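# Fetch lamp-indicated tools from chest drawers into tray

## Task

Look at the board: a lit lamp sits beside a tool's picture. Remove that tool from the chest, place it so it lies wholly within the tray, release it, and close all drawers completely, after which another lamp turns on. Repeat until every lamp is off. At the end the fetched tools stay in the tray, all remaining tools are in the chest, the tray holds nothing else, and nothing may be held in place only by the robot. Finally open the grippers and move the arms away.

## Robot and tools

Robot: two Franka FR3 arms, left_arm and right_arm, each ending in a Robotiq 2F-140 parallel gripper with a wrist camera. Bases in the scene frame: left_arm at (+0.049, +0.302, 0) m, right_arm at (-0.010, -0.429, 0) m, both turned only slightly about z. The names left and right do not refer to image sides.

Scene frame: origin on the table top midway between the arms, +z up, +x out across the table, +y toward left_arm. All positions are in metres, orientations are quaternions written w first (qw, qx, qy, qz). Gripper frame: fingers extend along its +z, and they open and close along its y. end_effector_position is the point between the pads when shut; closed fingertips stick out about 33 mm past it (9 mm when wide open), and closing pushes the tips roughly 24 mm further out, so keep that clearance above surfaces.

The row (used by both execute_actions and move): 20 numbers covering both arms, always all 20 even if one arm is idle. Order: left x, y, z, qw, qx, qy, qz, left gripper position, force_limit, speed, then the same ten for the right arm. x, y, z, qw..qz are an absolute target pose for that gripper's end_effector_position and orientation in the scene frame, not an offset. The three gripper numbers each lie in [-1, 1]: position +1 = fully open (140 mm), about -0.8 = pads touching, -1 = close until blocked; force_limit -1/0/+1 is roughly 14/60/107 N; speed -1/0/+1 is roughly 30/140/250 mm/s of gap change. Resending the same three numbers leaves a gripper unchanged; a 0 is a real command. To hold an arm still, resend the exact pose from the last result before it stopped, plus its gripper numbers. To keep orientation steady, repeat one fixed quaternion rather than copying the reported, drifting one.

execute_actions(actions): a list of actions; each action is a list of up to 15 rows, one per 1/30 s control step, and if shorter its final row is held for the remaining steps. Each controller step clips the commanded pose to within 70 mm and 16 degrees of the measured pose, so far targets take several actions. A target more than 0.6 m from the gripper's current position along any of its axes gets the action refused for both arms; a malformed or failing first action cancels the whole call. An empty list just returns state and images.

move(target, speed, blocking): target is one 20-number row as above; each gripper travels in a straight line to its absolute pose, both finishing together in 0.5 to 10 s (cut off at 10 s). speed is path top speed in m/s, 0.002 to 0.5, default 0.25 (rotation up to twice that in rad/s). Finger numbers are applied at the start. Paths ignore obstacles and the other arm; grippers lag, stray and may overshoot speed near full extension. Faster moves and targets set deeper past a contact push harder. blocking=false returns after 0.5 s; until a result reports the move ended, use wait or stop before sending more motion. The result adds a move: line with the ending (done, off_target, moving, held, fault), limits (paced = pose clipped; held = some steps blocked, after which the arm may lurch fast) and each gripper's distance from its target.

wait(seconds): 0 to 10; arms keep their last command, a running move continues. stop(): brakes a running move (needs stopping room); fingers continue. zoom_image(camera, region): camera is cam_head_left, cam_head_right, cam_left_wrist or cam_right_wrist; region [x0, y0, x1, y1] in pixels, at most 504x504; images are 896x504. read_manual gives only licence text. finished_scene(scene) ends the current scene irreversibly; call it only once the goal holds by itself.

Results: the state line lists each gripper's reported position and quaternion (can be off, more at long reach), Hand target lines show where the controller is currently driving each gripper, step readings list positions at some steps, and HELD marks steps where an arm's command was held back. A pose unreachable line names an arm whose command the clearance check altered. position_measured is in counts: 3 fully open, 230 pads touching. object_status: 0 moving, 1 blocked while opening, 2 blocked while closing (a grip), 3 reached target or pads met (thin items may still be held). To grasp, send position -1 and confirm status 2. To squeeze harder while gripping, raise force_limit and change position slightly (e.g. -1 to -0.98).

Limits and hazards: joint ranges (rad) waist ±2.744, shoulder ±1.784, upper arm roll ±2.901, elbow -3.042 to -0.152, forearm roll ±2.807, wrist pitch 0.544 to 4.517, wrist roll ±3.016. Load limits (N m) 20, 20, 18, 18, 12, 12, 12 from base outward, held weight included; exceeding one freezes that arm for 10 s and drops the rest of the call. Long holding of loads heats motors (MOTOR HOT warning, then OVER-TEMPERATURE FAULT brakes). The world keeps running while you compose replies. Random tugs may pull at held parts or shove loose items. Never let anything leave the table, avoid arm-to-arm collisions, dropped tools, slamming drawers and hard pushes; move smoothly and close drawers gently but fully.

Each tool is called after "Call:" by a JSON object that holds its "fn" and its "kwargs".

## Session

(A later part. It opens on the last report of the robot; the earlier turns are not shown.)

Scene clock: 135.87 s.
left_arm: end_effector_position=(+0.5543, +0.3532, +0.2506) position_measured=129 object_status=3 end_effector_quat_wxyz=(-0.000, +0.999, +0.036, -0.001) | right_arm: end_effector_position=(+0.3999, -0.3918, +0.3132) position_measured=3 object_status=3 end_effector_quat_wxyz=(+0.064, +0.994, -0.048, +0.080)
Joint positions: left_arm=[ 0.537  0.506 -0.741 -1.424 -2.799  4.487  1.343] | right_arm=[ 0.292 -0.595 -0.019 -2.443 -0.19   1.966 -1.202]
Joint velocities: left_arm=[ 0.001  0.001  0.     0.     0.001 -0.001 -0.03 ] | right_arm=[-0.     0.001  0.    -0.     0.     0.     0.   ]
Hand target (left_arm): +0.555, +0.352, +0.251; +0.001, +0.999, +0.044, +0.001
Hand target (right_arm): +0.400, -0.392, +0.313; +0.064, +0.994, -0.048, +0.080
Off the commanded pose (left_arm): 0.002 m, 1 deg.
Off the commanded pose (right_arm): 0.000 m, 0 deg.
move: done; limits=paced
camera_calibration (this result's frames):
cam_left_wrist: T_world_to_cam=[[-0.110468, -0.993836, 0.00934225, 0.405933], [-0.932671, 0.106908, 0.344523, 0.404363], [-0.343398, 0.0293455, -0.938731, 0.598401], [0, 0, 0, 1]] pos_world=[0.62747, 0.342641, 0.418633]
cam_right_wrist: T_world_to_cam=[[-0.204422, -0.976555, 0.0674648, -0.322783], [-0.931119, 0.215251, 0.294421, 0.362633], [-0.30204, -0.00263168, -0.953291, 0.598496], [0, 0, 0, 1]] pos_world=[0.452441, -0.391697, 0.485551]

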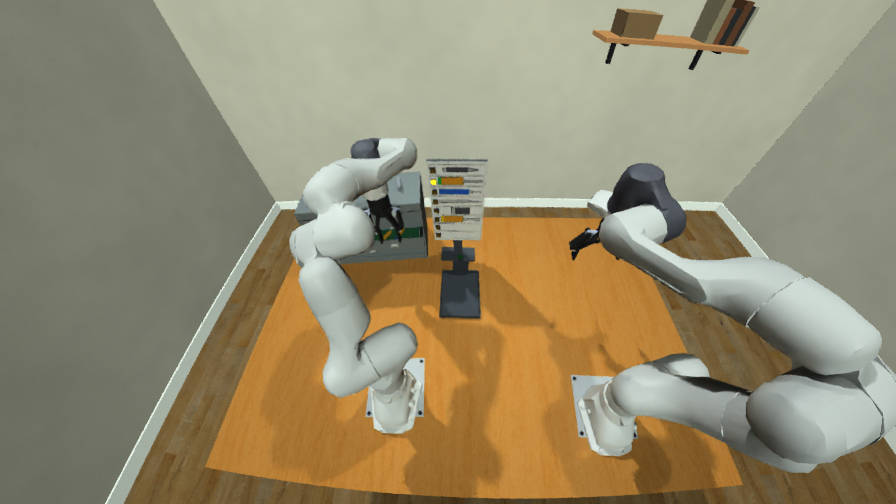

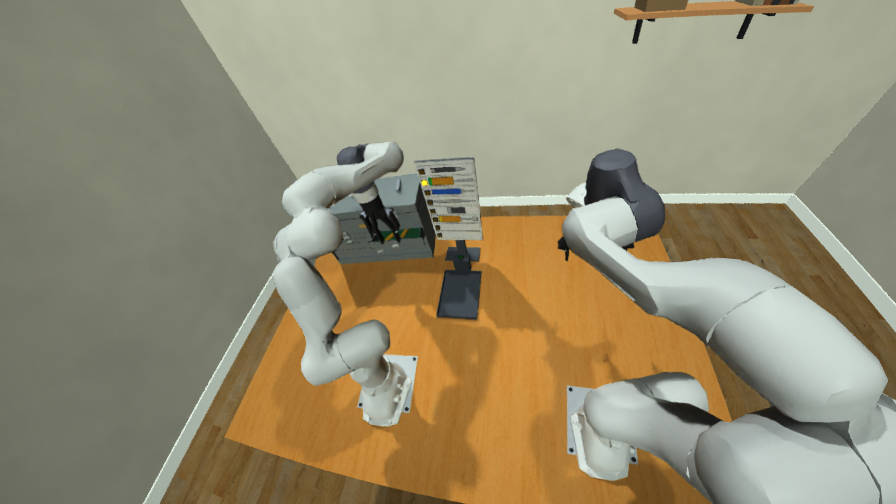

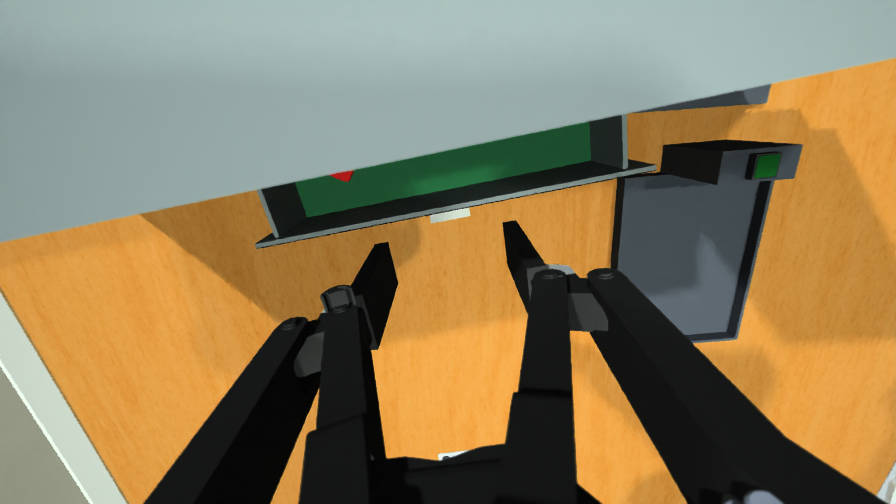

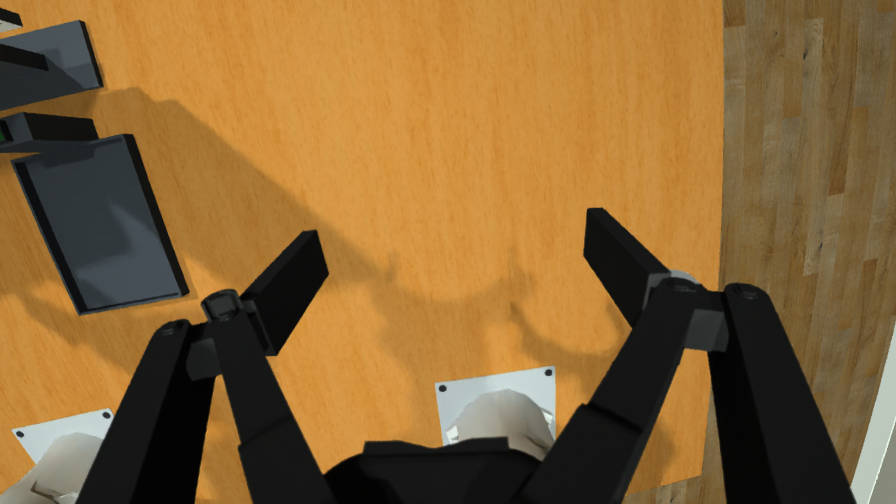

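Call:
{"fn": "move", "kwargs": {"target": [0.55,0.35,0.50,0,0.707,0.03,0.707,0,1,0,0.40,-0.392,0.313,0.064,0.994,-0.048,0.080,1,0,0], "speed": 0.3}}

Call:
{"fn": "move", "kwargs": {"target": [0.52,0.35,0.65,0,0.383,0,0.924,0,1,0,0.40,-0.392,0.313,0.064,0.994,-0.048,0.080,1,0,0], "speed": 0.3}}

Call:
{"fn": "move", "kwargs": {"target": [0.52,0.25,0.60,-0.19,0.332,-0.462,0.80,0,1,0,0.40,-0.392,0.313,0.064,0.994,-0.048,0.080,1,0,0], "speed": 0.3}}

Scene clock: 141.13 s.
left_arm: end_effector_position=(+0.5557, +0.3452, +0.4802) position_measured=129 object_status=3 end_effector_quat_wxyz=(+0.070, +0.716, -0.024, +0.695) | right_arm: end_effector_position=(+0.3999, -0.3918, +0.3132) position_measured=3 object_status=3 end_effector_quat_wxyz=(+0.064, +0.994, -0.048, +0.080)
Joint positions: left_arm=[ 2.727  0.994 -2.652 -2.691 -2.799  2.997  1.57 ] | right_arm=[ 0.292 -0.595 -0.019 -2.443 -0.19   1.966 -1.202]
Joint velocities: left_arm=[-0.001  0.003  0.004 -0.009  0.001 -0.018  0.033] | right_arm=[ 0.001  0.001 -0.     0.     0.001  0.    -0.001]
Hand target (left_arm): +0.556, +0.346, +0.481; +0.066, +0.714, -0.025, +0.697
Hand target (right_arm): +0.400, -0.392, +0.313; +0.064, +0.994, -0.048, +0.080
Off the commanded pose (left_arm): 0.021 m, 10 deg.
Off the commanded pose (right_arm): 0.000 m, 0 deg.
joint sent to its limit (left arm) — the command would take joint 1 (waist) past its upper limit and joint 5 (forearm roll) past its lower limit, so those joints were sent only as far as their limits.
move: off_target (left_arm)
camera_calibration (this result's frames):
cam_left_wrist: T_world_to_cam=[[-0.144332, -0.982901, -0.114343, 0.470393], [-0.347366, 0.158526, -0.924233, 0.593653], [0.926556, -0.0936776, -0.364306, -0.124366], [0, 0, 0, 1]] pos_world=[0.389339, 0.35659, 0.557152]
cam_right_wrist: T_world_to_cam=[[-0.204422, -0.976555, 0.0674649, -0.322783], [-0.931119, 0.215251, 0.294421, 0.362633], [-0.30204, -0.00263183, -0.953291, 0.598496], [0, 0, 0, 1]] pos_world=[0.452441, -0.391697, 0.485551]

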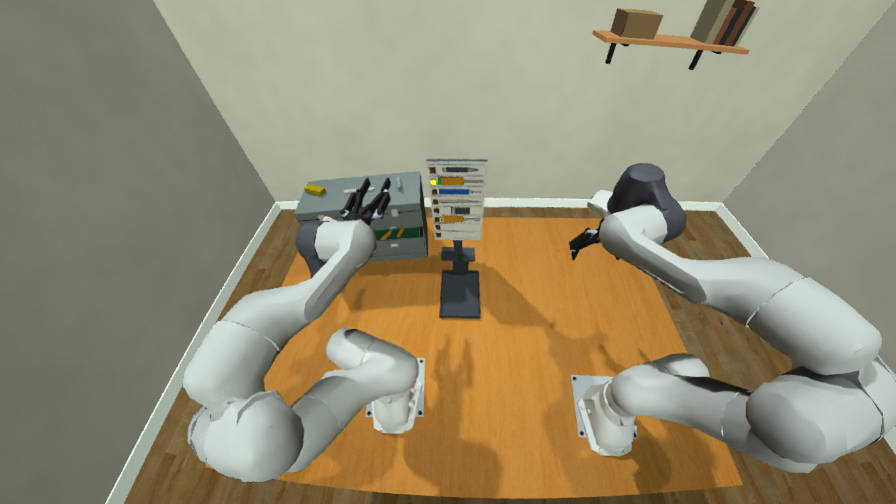

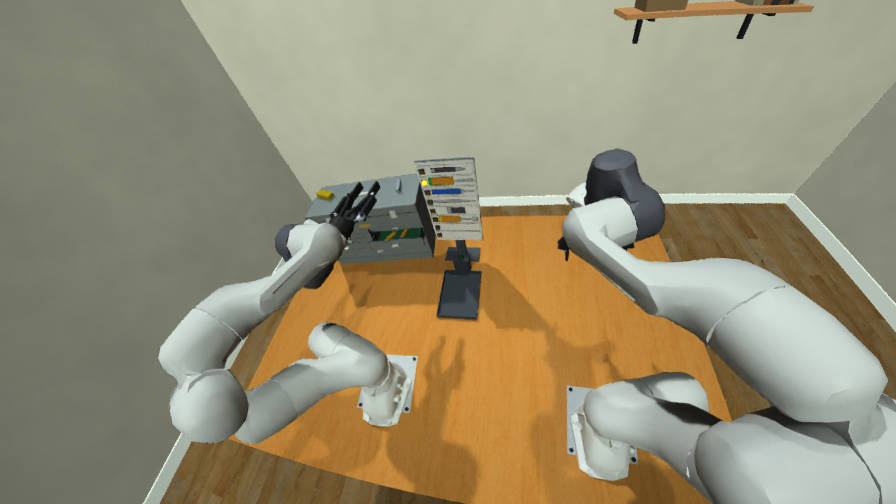

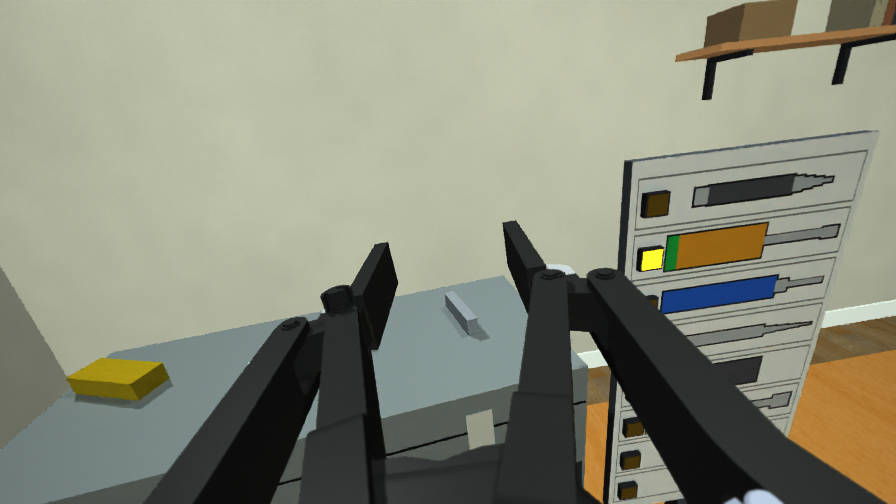

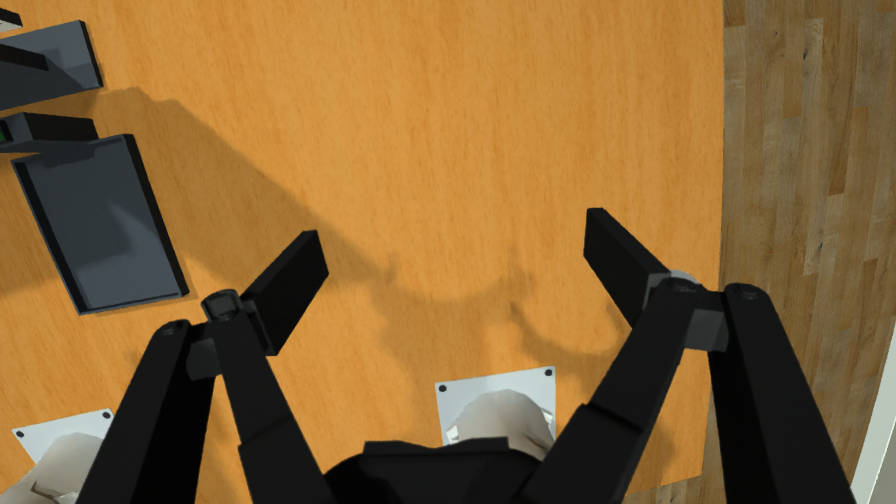

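Scene clock: 143.33 s.
left_arm: end_effector_position=(+0.5264, +0.3456, +0.6502) position_measured=129 object_status=3 end_effector_quat_wxyz=(+0.008, +0.384, -0.004, +0.923) | right_arm: end_effector_position=(+0.3999, -0.3918, +0.3132) position_measured=3 object_status=3 end_effector_quat_wxyz=(+0.064, +0.994, -0.048, +0.080)
Joint positions: left_arm=[ 2.656  0.989 -2.536 -2.905 -2.799  1.952  1.831] | right_arm=[ 0.292 -0.595 -0.019 -2.443 -0.19   1.966 -1.202]
Joint velocities: left_arm=[-0.007  0.001  0.007  0.001 -0.    -0.013  0.022] | right_arm=[ 0.001  0.001  0.001 -0.001  0.001  0.001 -0.   ]
Hand target (left_arm): +0.526, +0.348, +0.652; +0.003, +0.382, -0.003, +0.924
Hand target (right_arm): +0.400, -0.392, +0.313; +0.064, +0.994, -0.048, +0.080
Off the commanded pose (left_arm): 0.008 m, 1 deg.
Off the commanded pose (right_arm): 0.000 m, 0 deg.
joint sent to its limit (left arm) — the command would take joint 5 (forearm roll) past its lower limit, so that joint was sent only as far as its limit.
move: off_target (left_arm)
camera_calibration (this result's frames):
cam_left_wrist: T_world_to_cam=[[0.103015, -0.985246, -0.136665, 0.37111], [0.412548, 0.167342, -0.895433, 0.31877], [0.905092, 0.0358618, 0.4237, -0.581098], [0, 0, 0, 1]] pos_world=[0.35621, 0.33313, 0.582366]
cam_right_wrist: T_world_to_cam=[[-0.204422, -0.976555, 0.0674651, -0.322783], [-0.931119, 0.215251, 0.294421, 0.362633], [-0.30204, -0.00263203, -0.953292, 0.598496], [0, 0, 0, 1]] pos_world=[0.452441, -0.391697, 0.485551]

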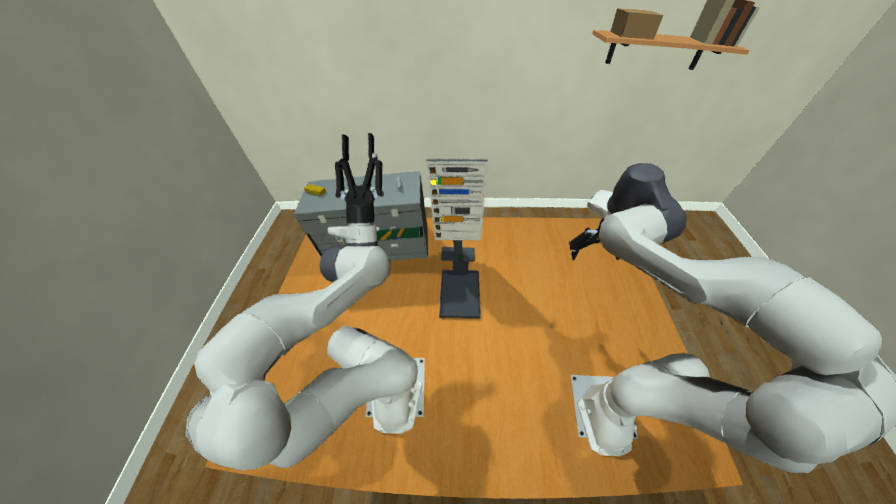

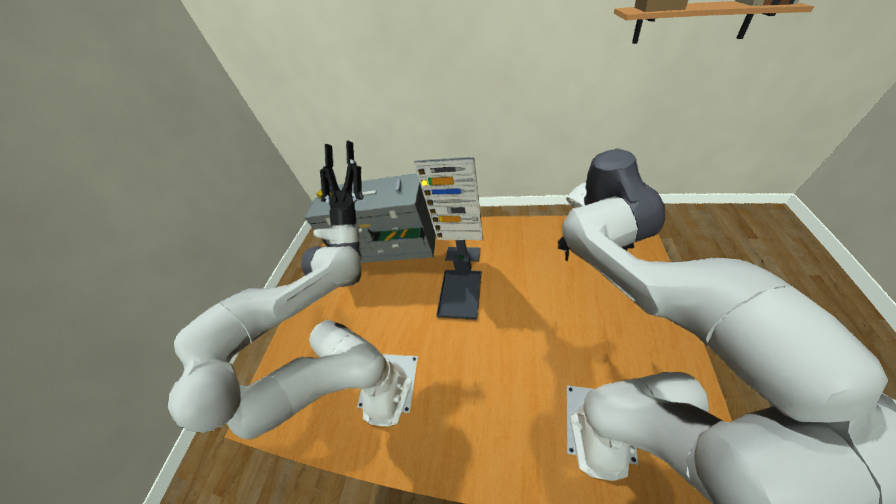

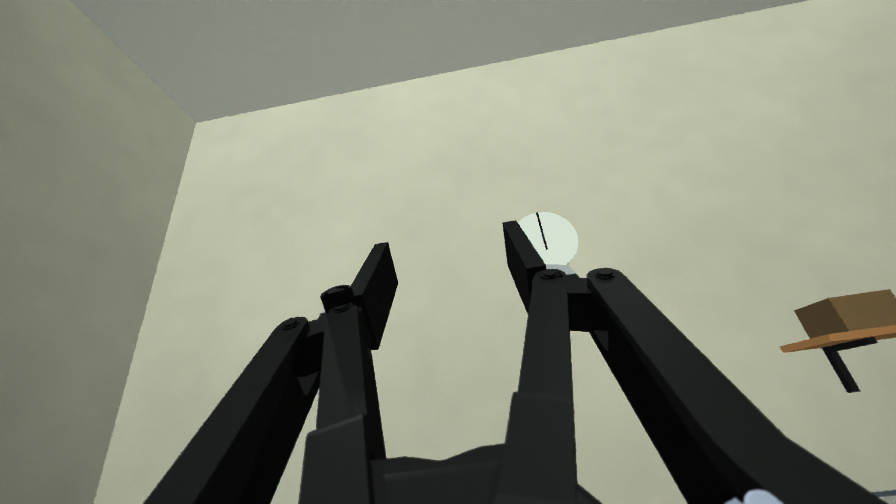

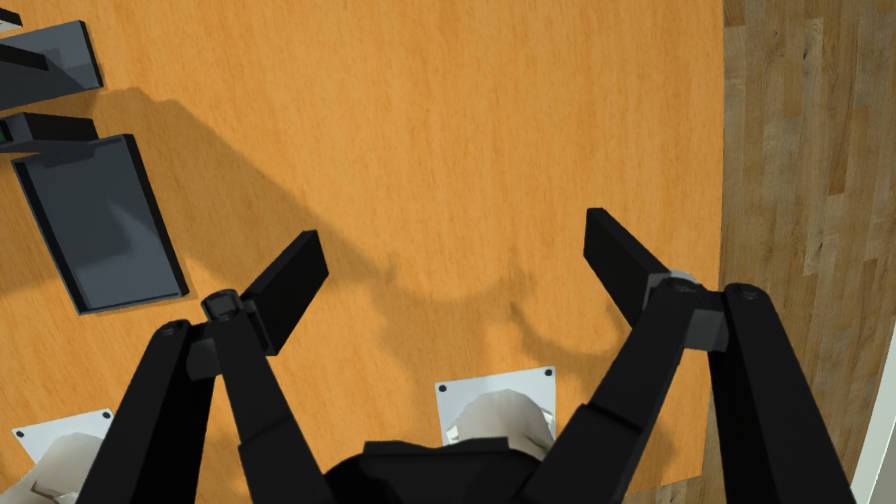

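Scene clock: 145.70 s.
left_arm: end_effector_position=(+0.5178, +0.2540, +0.5992) position_measured=129 object_status=3 end_effector_quat_wxyz=(-0.196, +0.335, -0.458, +0.800) | right_arm: end_effector_position=(+0.3999, -0.3918, +0.3132) position_measured=3 object_status=3 end_effector_quat_wxyz=(+0.064, +0.994, -0.048, +0.080)
Joint positions: left_arm=[ 2.726  1.048 -2.556 -2.771 -1.865  2.355  1.939] | right_arm=[ 0.292 -0.595 -0.019 -2.443 -0.19   1.966 -1.202]
Joint velocities: left_arm=[-0.001  0.    -0.001  0.001  0.007  0.013 -0.003] | right_arm=[-0.    -0.001 -0.001  0.     0.    -0.001 -0.002]
Hand target (left_arm): +0.518, +0.255, +0.600; -0.197, +0.336, -0.459, +0.798
Hand target (right_arm): +0.400, -0.392, +0.313; +0.064, +0.994, -0.048, +0.080
Off the commanded pose (left_arm): 0.005 m, 1 deg.
Off the commanded pose (right_arm): 0.000 m, 0 deg.
joint sent to its limit (left arm) — the command would take joint 1 (waist) past its upper limit, so that joint was sent only as far as its limit.
move: off_target (left_arm)
camera_calibration (this result's frames):
cam_left_wrist: T_world_to_cam=[[0.1268, -0.376586, -0.917663, 0.575873], [0.39991, 0.86602, -0.300135, -0.235678], [0.907741, -0.328925, 0.260411, -0.359284], [0, 0, 0, 1]] pos_world=[0.347366, 0.30279, 0.551283]
cam_right_wrist: T_world_to_cam=[[-0.204422, -0.976555, 0.0674649, -0.322783], [-0.931119, 0.215251, 0.294421, 0.362633], [-0.30204, -0.00263185, -0.953291, 0.598496], [0, 0, 0, 1]] pos_world=[0.452441, -0.391697, 0.485551]

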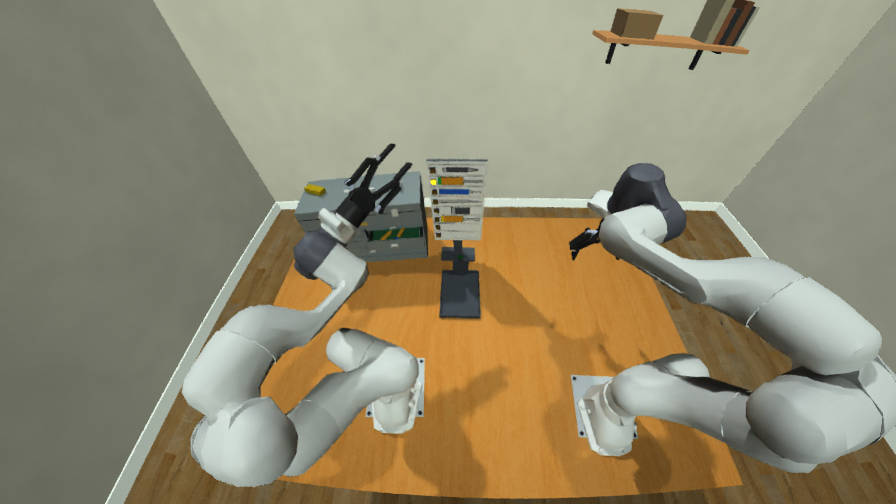

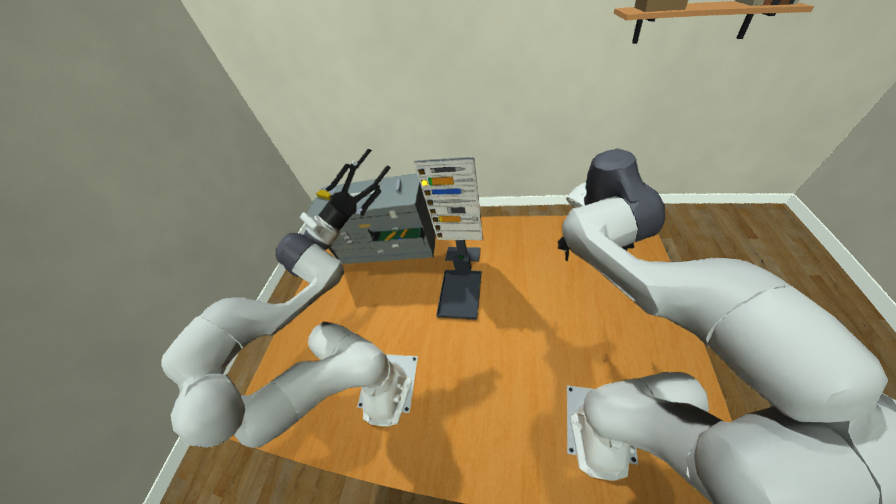

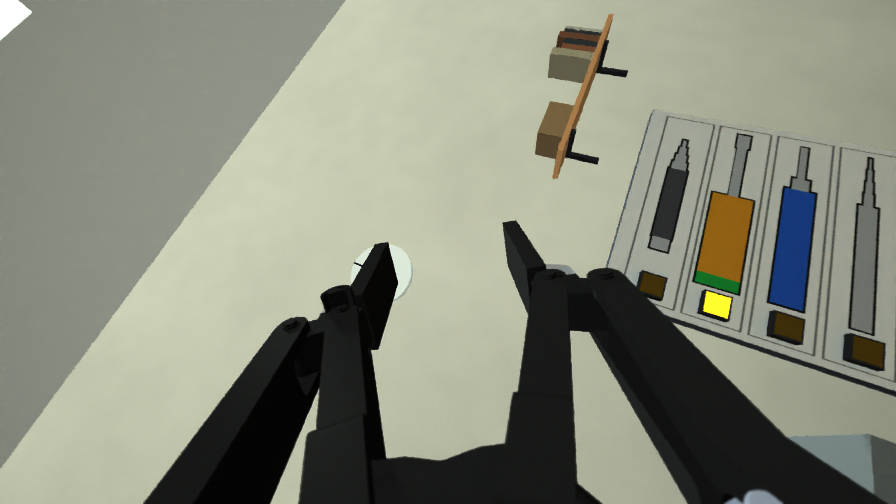

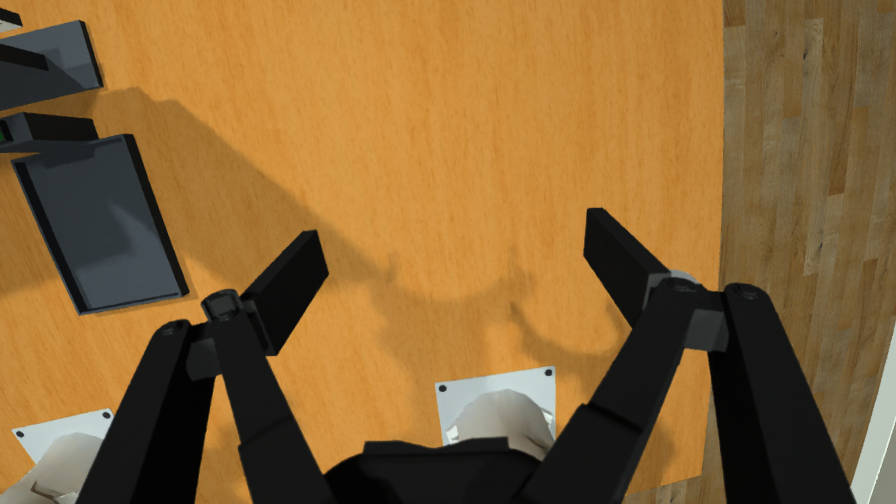

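Call:
{"fn": "move", "kwargs": {"target": [0.55,0.22,0.55,0,0,-0.707,0.707,0,1,0,0.40,-0.392,0.313,0.064,0.994,-0.048,0.080,1,0,0], "speed": 0.3}}

Call:
{"fn": "move", "kwargs": {"target": [0.58,0.38,0.36,0,0,1,0,0,1,0,0.40,-0.392,0.313,0.064,0.994,-0.048,0.080,1,0,0], "speed": 0.3}}

Call:
{"fn": "move", "kwargs": {"target": [0.56,0.36,0.33,0,-0.707,0.707,0,0,1,0,0.40,-0.392,0.313,0.064,0.994,-0.048,0.080,1,0,0], "speed": 0.4}}

Call:
{"fn": "move", "kwargs": {"target": [0.555,0.352,0.25,0,0.999,0.044,0,0,1,0,0.40,-0.392,0.313,0.064,0.994,-0.048,0.080,1,0,0], "speed": 0.4}}

Scene clock: 148.43 s.
left_arm: end_effector_position=(+0.5506, +0.2175, +0.5562) position_measured=129 object_status=3 end_effector_quat_wxyz=(+0.013, +0.003, +0.710, -0.704) | right_arm: end_effector_position=(+0.3999, -0.3918, +0.3132) position_measured=3 object_status=3 end_effector_quat_wxyz=(+0.064, +0.994, -0.048, +0.080)
Joint positions: left_arm=[ 1.838  0.608 -1.719 -1.948 -0.948  1.594  1.819] | right_arm=[ 0.292 -0.595 -0.019 -2.443 -0.19   1.966 -1.202]
Joint velocities: left_arm=[ 0.    -0.002  0.003  0.002  0.001 -0.017 -0.005] | right_arm=[-0.     0.001 -0.002 -0.     0.     0.     0.001]
Hand target (left_arm): +0.549, +0.217, +0.555; +0.008, +0.003, +0.712, -0.703
Hand target (right_arm): +0.400, -0.392, +0.313; +0.064, +0.994, -0.048, +0.080
Off the commanded pose (left_arm): 0.007 m, 2 deg.
Off the commanded pose (right_arm): 0.000 m, 0 deg.
move: off_target (left_arm)
camera_calibration (this result's frames):
cam_left_wrist: T_world_to_cam=[[0.203515, 0.0207601, -0.978852, 0.423855], [0.914745, 0.352382, 0.197659, -0.678772], [0.349033, -0.935626, 0.0527246, 0.165189], [0, 0, 0, 1]] pos_world=[0.476986, 0.384942, 0.540347]
cam_right_wrist: T_world_to_cam=[[-0.204422, -0.976555, 0.0674647, -0.322783], [-0.931119, 0.215251, 0.294421, 0.362633], [-0.30204, -0.00263166, -0.953292, 0.598496], [0, 0, 0, 1]] pos_world=[0.452441, -0.391697, 0.485551]

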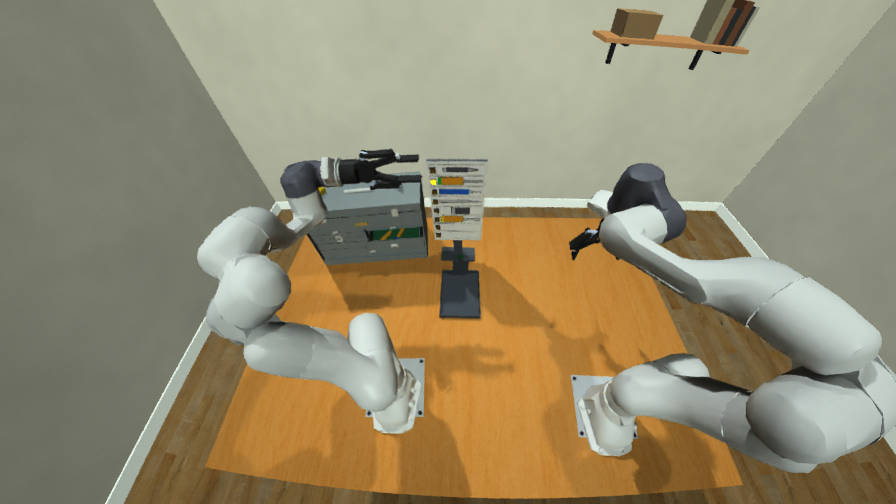

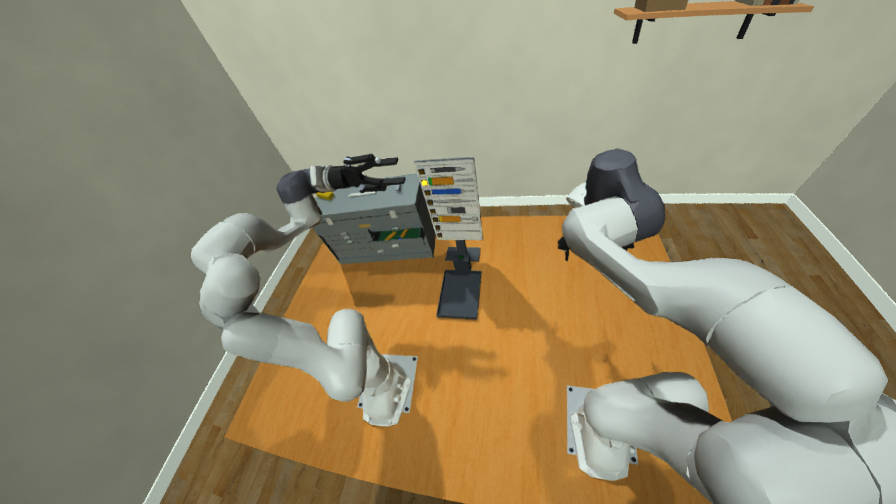

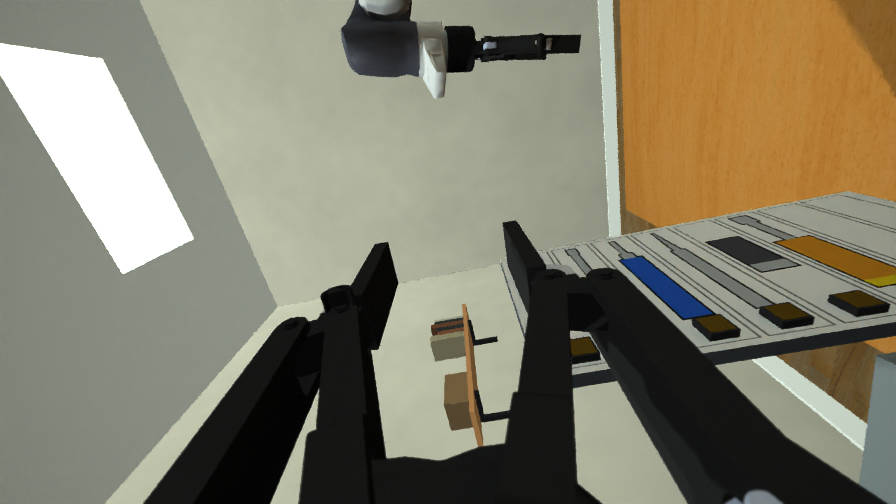

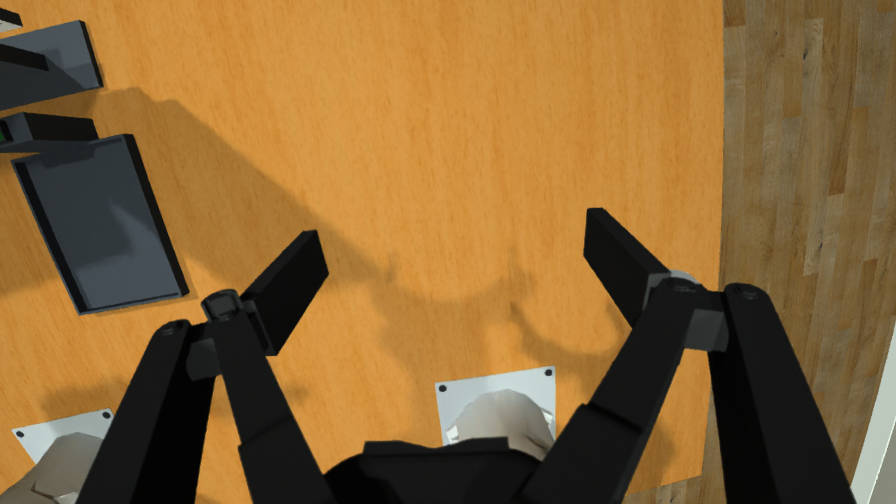

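Scene clock: 151.80 s.
left_arm: end_effector_position=(+0.5804, +0.3810, +0.3633) position_measured=129 object_status=3 end_effector_quat_wxyz=(+0.008, +0.010, +1.000, -0.004) | right_arm: end_effector_position=(+0.3999, -0.3918, +0.3132) position_measured=3 object_status=3 end_effector_quat_wxyz=(+0.064, +0.994, -0.048, +0.080)
Joint positions: left_arm=[ 2.136  0.185 -2.137 -1.809  0.149  1.722  1.624] | right_arm=[ 0.292 -0.595 -0.019 -2.443 -0.19   1.966 -1.202]
Joint velocities: left_arm=[ 0.008 -0.    -0.008 -0.001  0.004  0.01  -0.029] | right_arm=[ 0.001 -0.001 -0.001  0.     0.001 -0.    -0.   ]
Hand target (left_arm): +0.581, +0.382, +0.363; +0.010, +0.003, +1.000, -0.002
Hand target (right_arm): +0.400, -0.392, +0.313; +0.064, +0.994, -0.048, +0.080
Off the commanded pose (left_arm): 0.003 m, 2 deg.
Off the commanded pose (right_arm): 0.000 m, 0 deg.
move: done
camera_calibration (this result's frames):
cam_left_wrist: T_world_to_cam=[[0.201808, 0.979414, 0.00460993, -0.495985], [0.914305, -0.190076, 0.357655, -0.576725], [0.351169, -0.0679628, -0.933842, 0.344536], [0, 0, 0, 1]] pos_world=[0.506407, 0.399569, 0.530297]
cam_right_wrist: T_world_to_cam=[[-0.204422, -0.976555, 0.0674648, -0.322783], [-0.931119, 0.215251, 0.294421, 0.362633], [-0.30204, -0.0026317, -0.953292, 0.598496], [0, 0, 0, 1]] pos_world=[0.452441, -0.391697, 0.485551]

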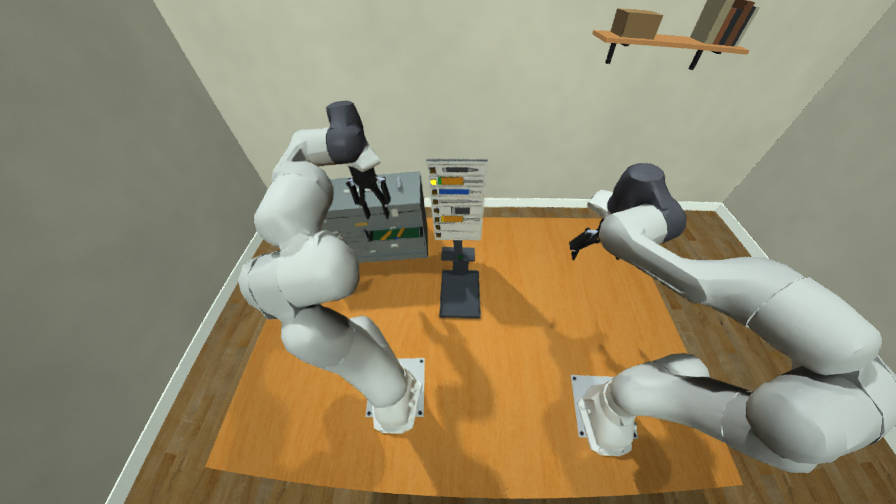

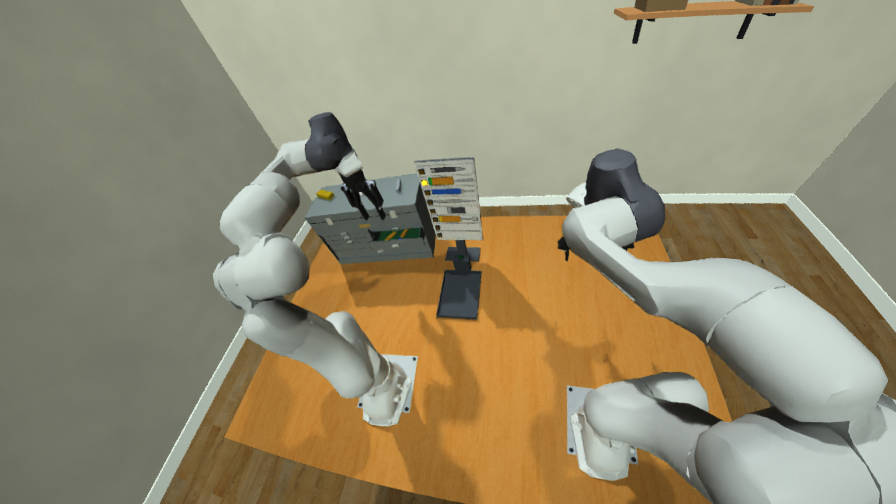

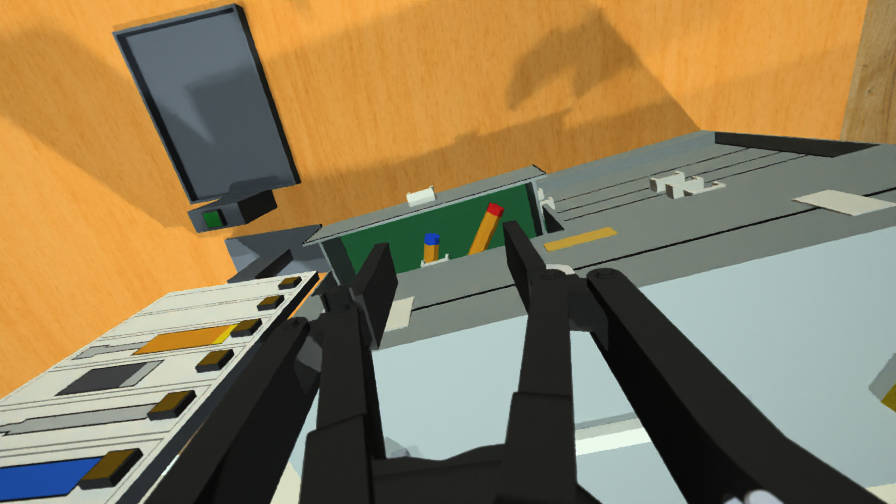

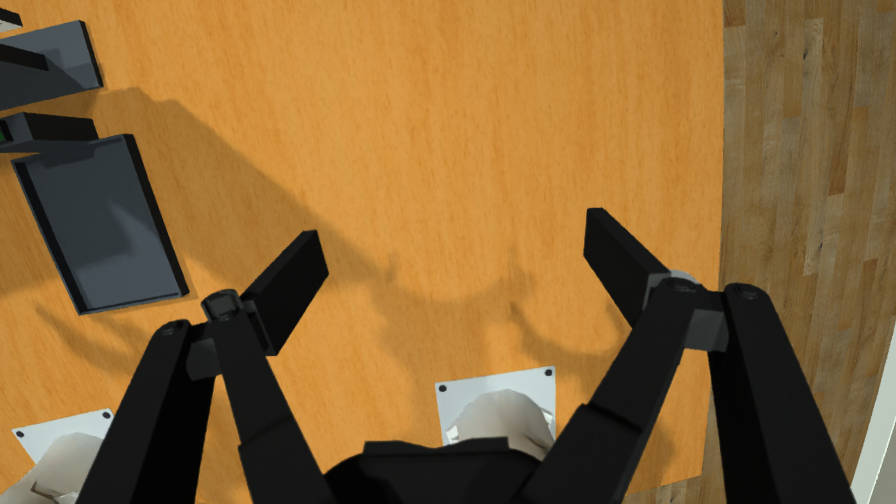

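Scene clock: 155.03 s.
left_arm: end_effector_position=(+0.5590, +0.3594, +0.3278) position_measured=129 object_status=3 end_effector_quat_wxyz=(+0.005, +0.702, -0.712, +0.001) | right_arm: end_effector_position=(+0.3999, -0.3918, +0.3132) position_measured=3 object_status=3 end_effector_quat_wxyz=(+0.064, +0.994, -0.048, +0.080)
Joint positions: left_arm=[ 2.546  0.182 -2.544 -1.957  0.097  1.798  0.048] | right_arm=[ 0.292 -0.595 -0.019 -2.443 -0.19   1.966 -1.202]
Joint velocities: left_arm=[ 0.001  0.002 -0.001 -0.001  0.002  0.001 -0.029] | right_arm=[-0.    -0.001 -0.    -0.002  0.     0.     0.001]
Hand target (left_arm): +0.559, +0.361, +0.328; +0.003, +0.707, -0.707, +0.000
Hand target (right_arm): +0.400, -0.392, +0.313; +0.064, +0.994, -0.048, +0.080
Off the commanded pose (left_arm): 0.002 m, 1 deg.
Off the commanded pose (right_arm): 0.000 m, 0 deg.
move: done; limits=paced
camera_calibration (this result's frames):
cam_left_wrist: T_world_to_cam=[[-0.980695, 0.195053, 0.0138143, 0.469571], [0.188404, 0.923627, 0.333792, -0.535155], [0.052348, 0.329951, -0.942545, 0.344364], [0, 0, 0, 1]] pos_world=[0.543305, 0.289069, 0.496722]
cam_right_wrist: T_world_to_cam=[[-0.204422, -0.976555, 0.0674648, -0.322783], [-0.931119, 0.215251, 0.294421, 0.362633], [-0.30204, -0.00263172, -0.953292, 0.598496], [0, 0, 0, 1]] pos_world=[0.452441, -0.391697, 0.485551]

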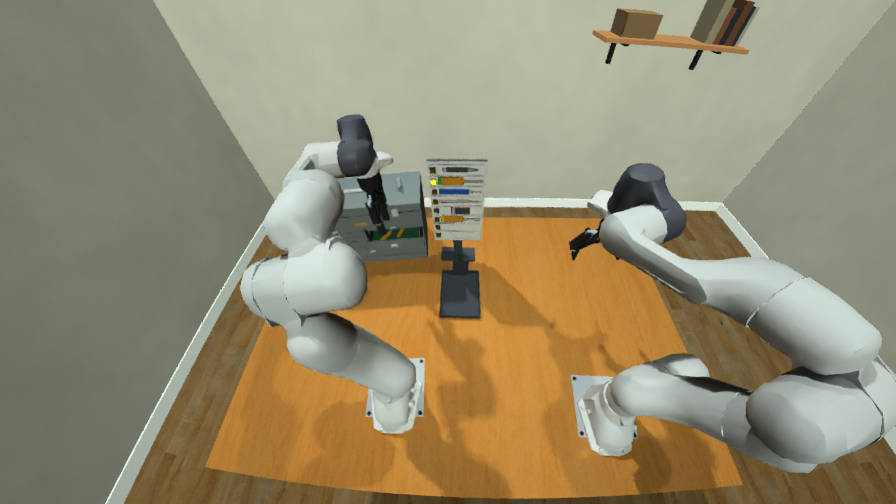

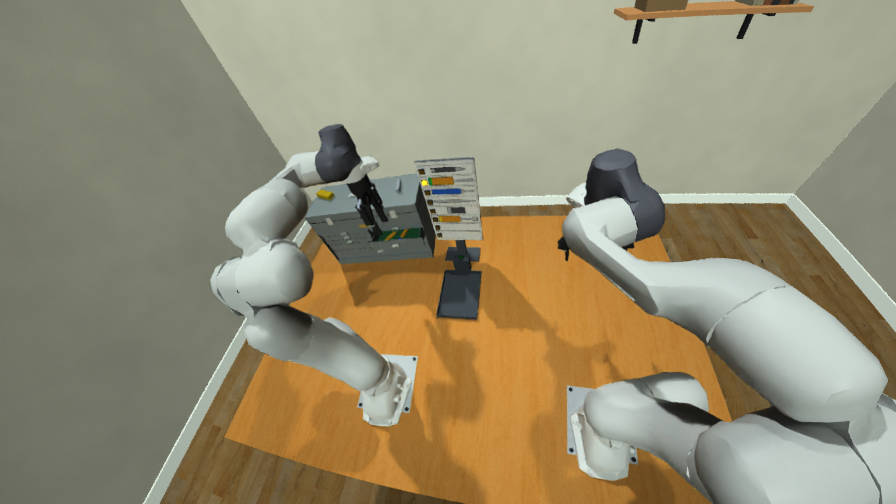

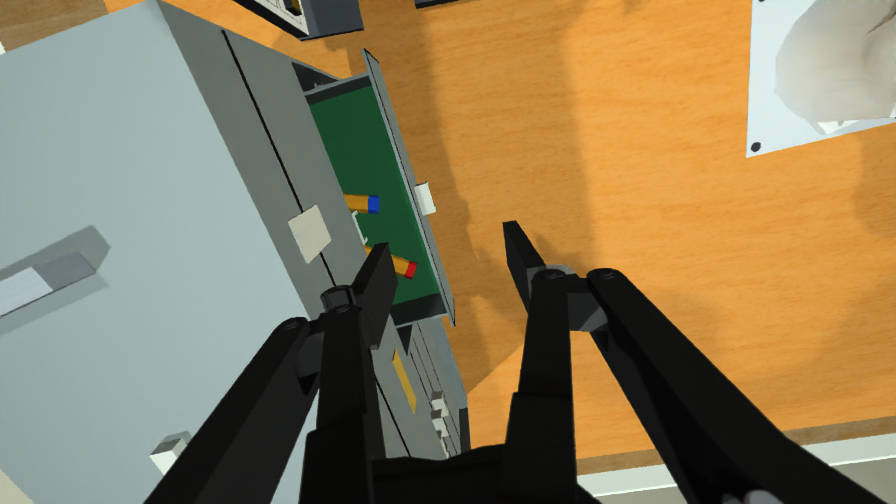

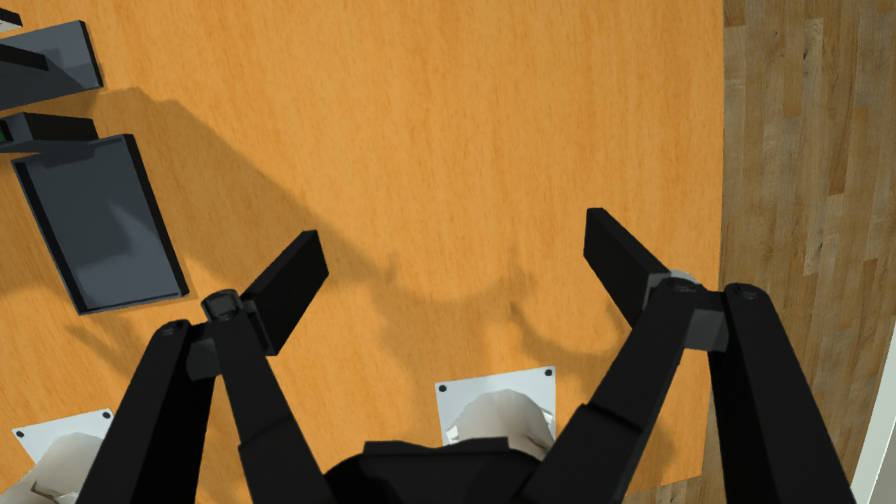

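Scene clock: 158.37 s.
left_arm: end_effector_position=(+0.5534, +0.3515, +0.2492) position_measured=129 object_status=3 end_effector_quat_wxyz=(+0.003, +0.999, +0.037, -0.002) | right_arm: end_effector_position=(+0.3999, -0.3918, +0.3132) position_measured=3 object_status=3 end_effector_quat_wxyz=(+0.064, +0.994, -0.048, +0.080)
Joint positions: left_arm=[ 2.726  0.154 -2.709 -2.151  0.065  2.005 -1.598] | right_arm=[ 0.292 -0.595 -0.019 -2.443 -0.19   1.966 -1.202]
Joint velocities: left_arm=[ 0.001  0.001  0.001 -0.001  0.002  0.001 -0.032] | right_arm=[ 0.     0.001  0.001 -0.    -0.001  0.     0.001]
Hand target (left_arm): +0.554, +0.352, +0.250; +0.001, +0.999, +0.044, -0.000
Hand target (right_arm): +0.400, -0.392, +0.313; +0.064, +0.994, -0.048, +0.080
Off the commanded pose (left_arm): 0.002 m, 1 deg.
Off the commanded pose (right_arm): 0.000 m, 0 deg.
move: done; limits=paced
camera_calibration (this result's frames):
cam_left_wrist: T_world_to_cam=[[-0.107585, -0.994074, 0.0155623, 0.401013], [-0.932586, 0.10633, 0.344931, 0.404214], [-0.344542, 0.0225961, -0.938499, 0.599843], [0, 0, 0, 1]] pos_world=[0.626779, 0.342102, 0.417286]
cam_right_wrist: T_world_to_cam=[[-0.204422, -0.976555, 0.0674649, -0.322783], [-0.93112, 0.215251, 0.294421, 0.362633], [-0.30204, -0.00263192, -0.953292, 0.598496], [0, 0, 0, 1]] pos_world=[0.452441, -0.391697, 0.485551]

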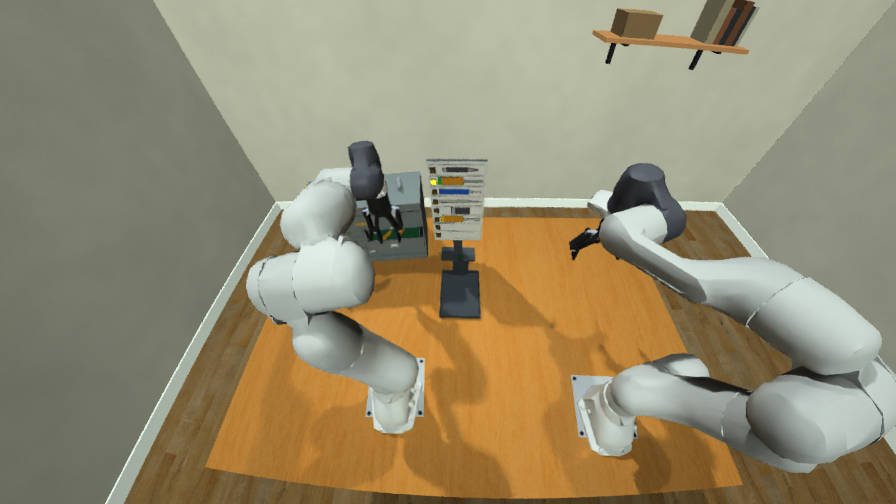

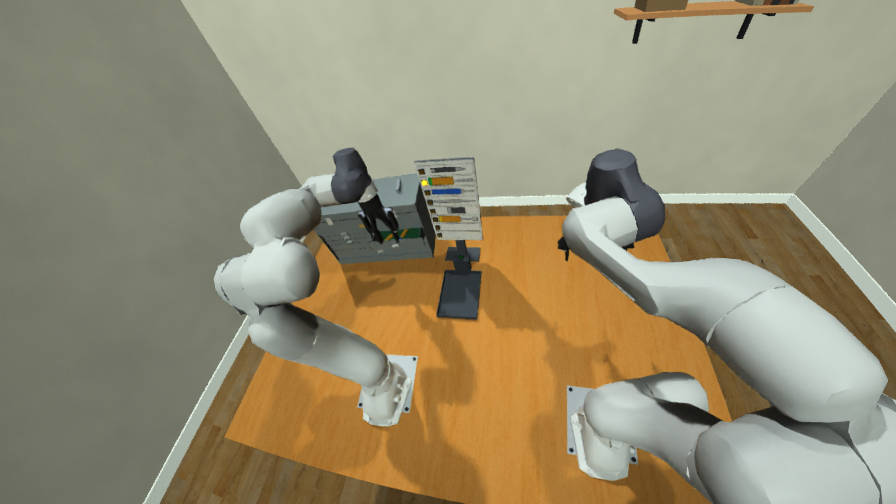

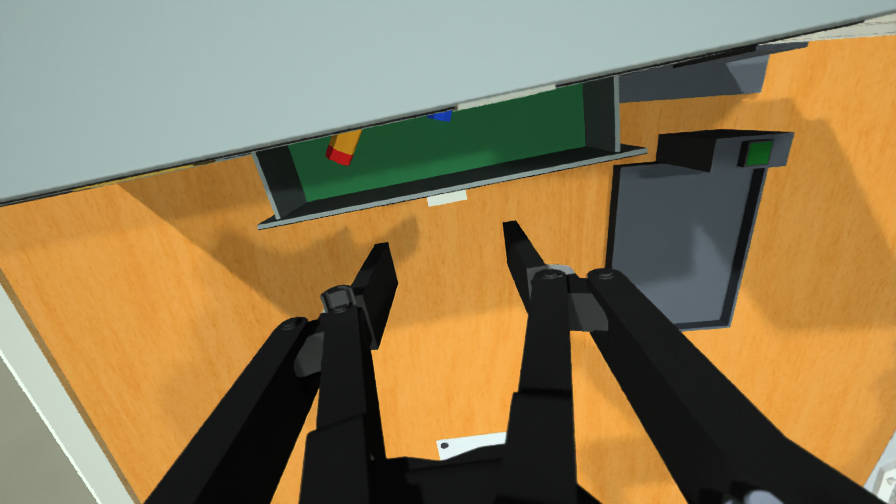

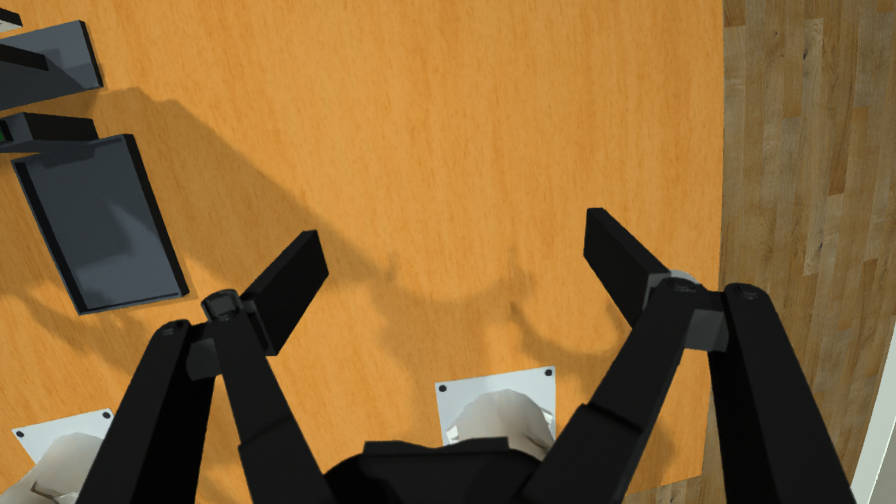

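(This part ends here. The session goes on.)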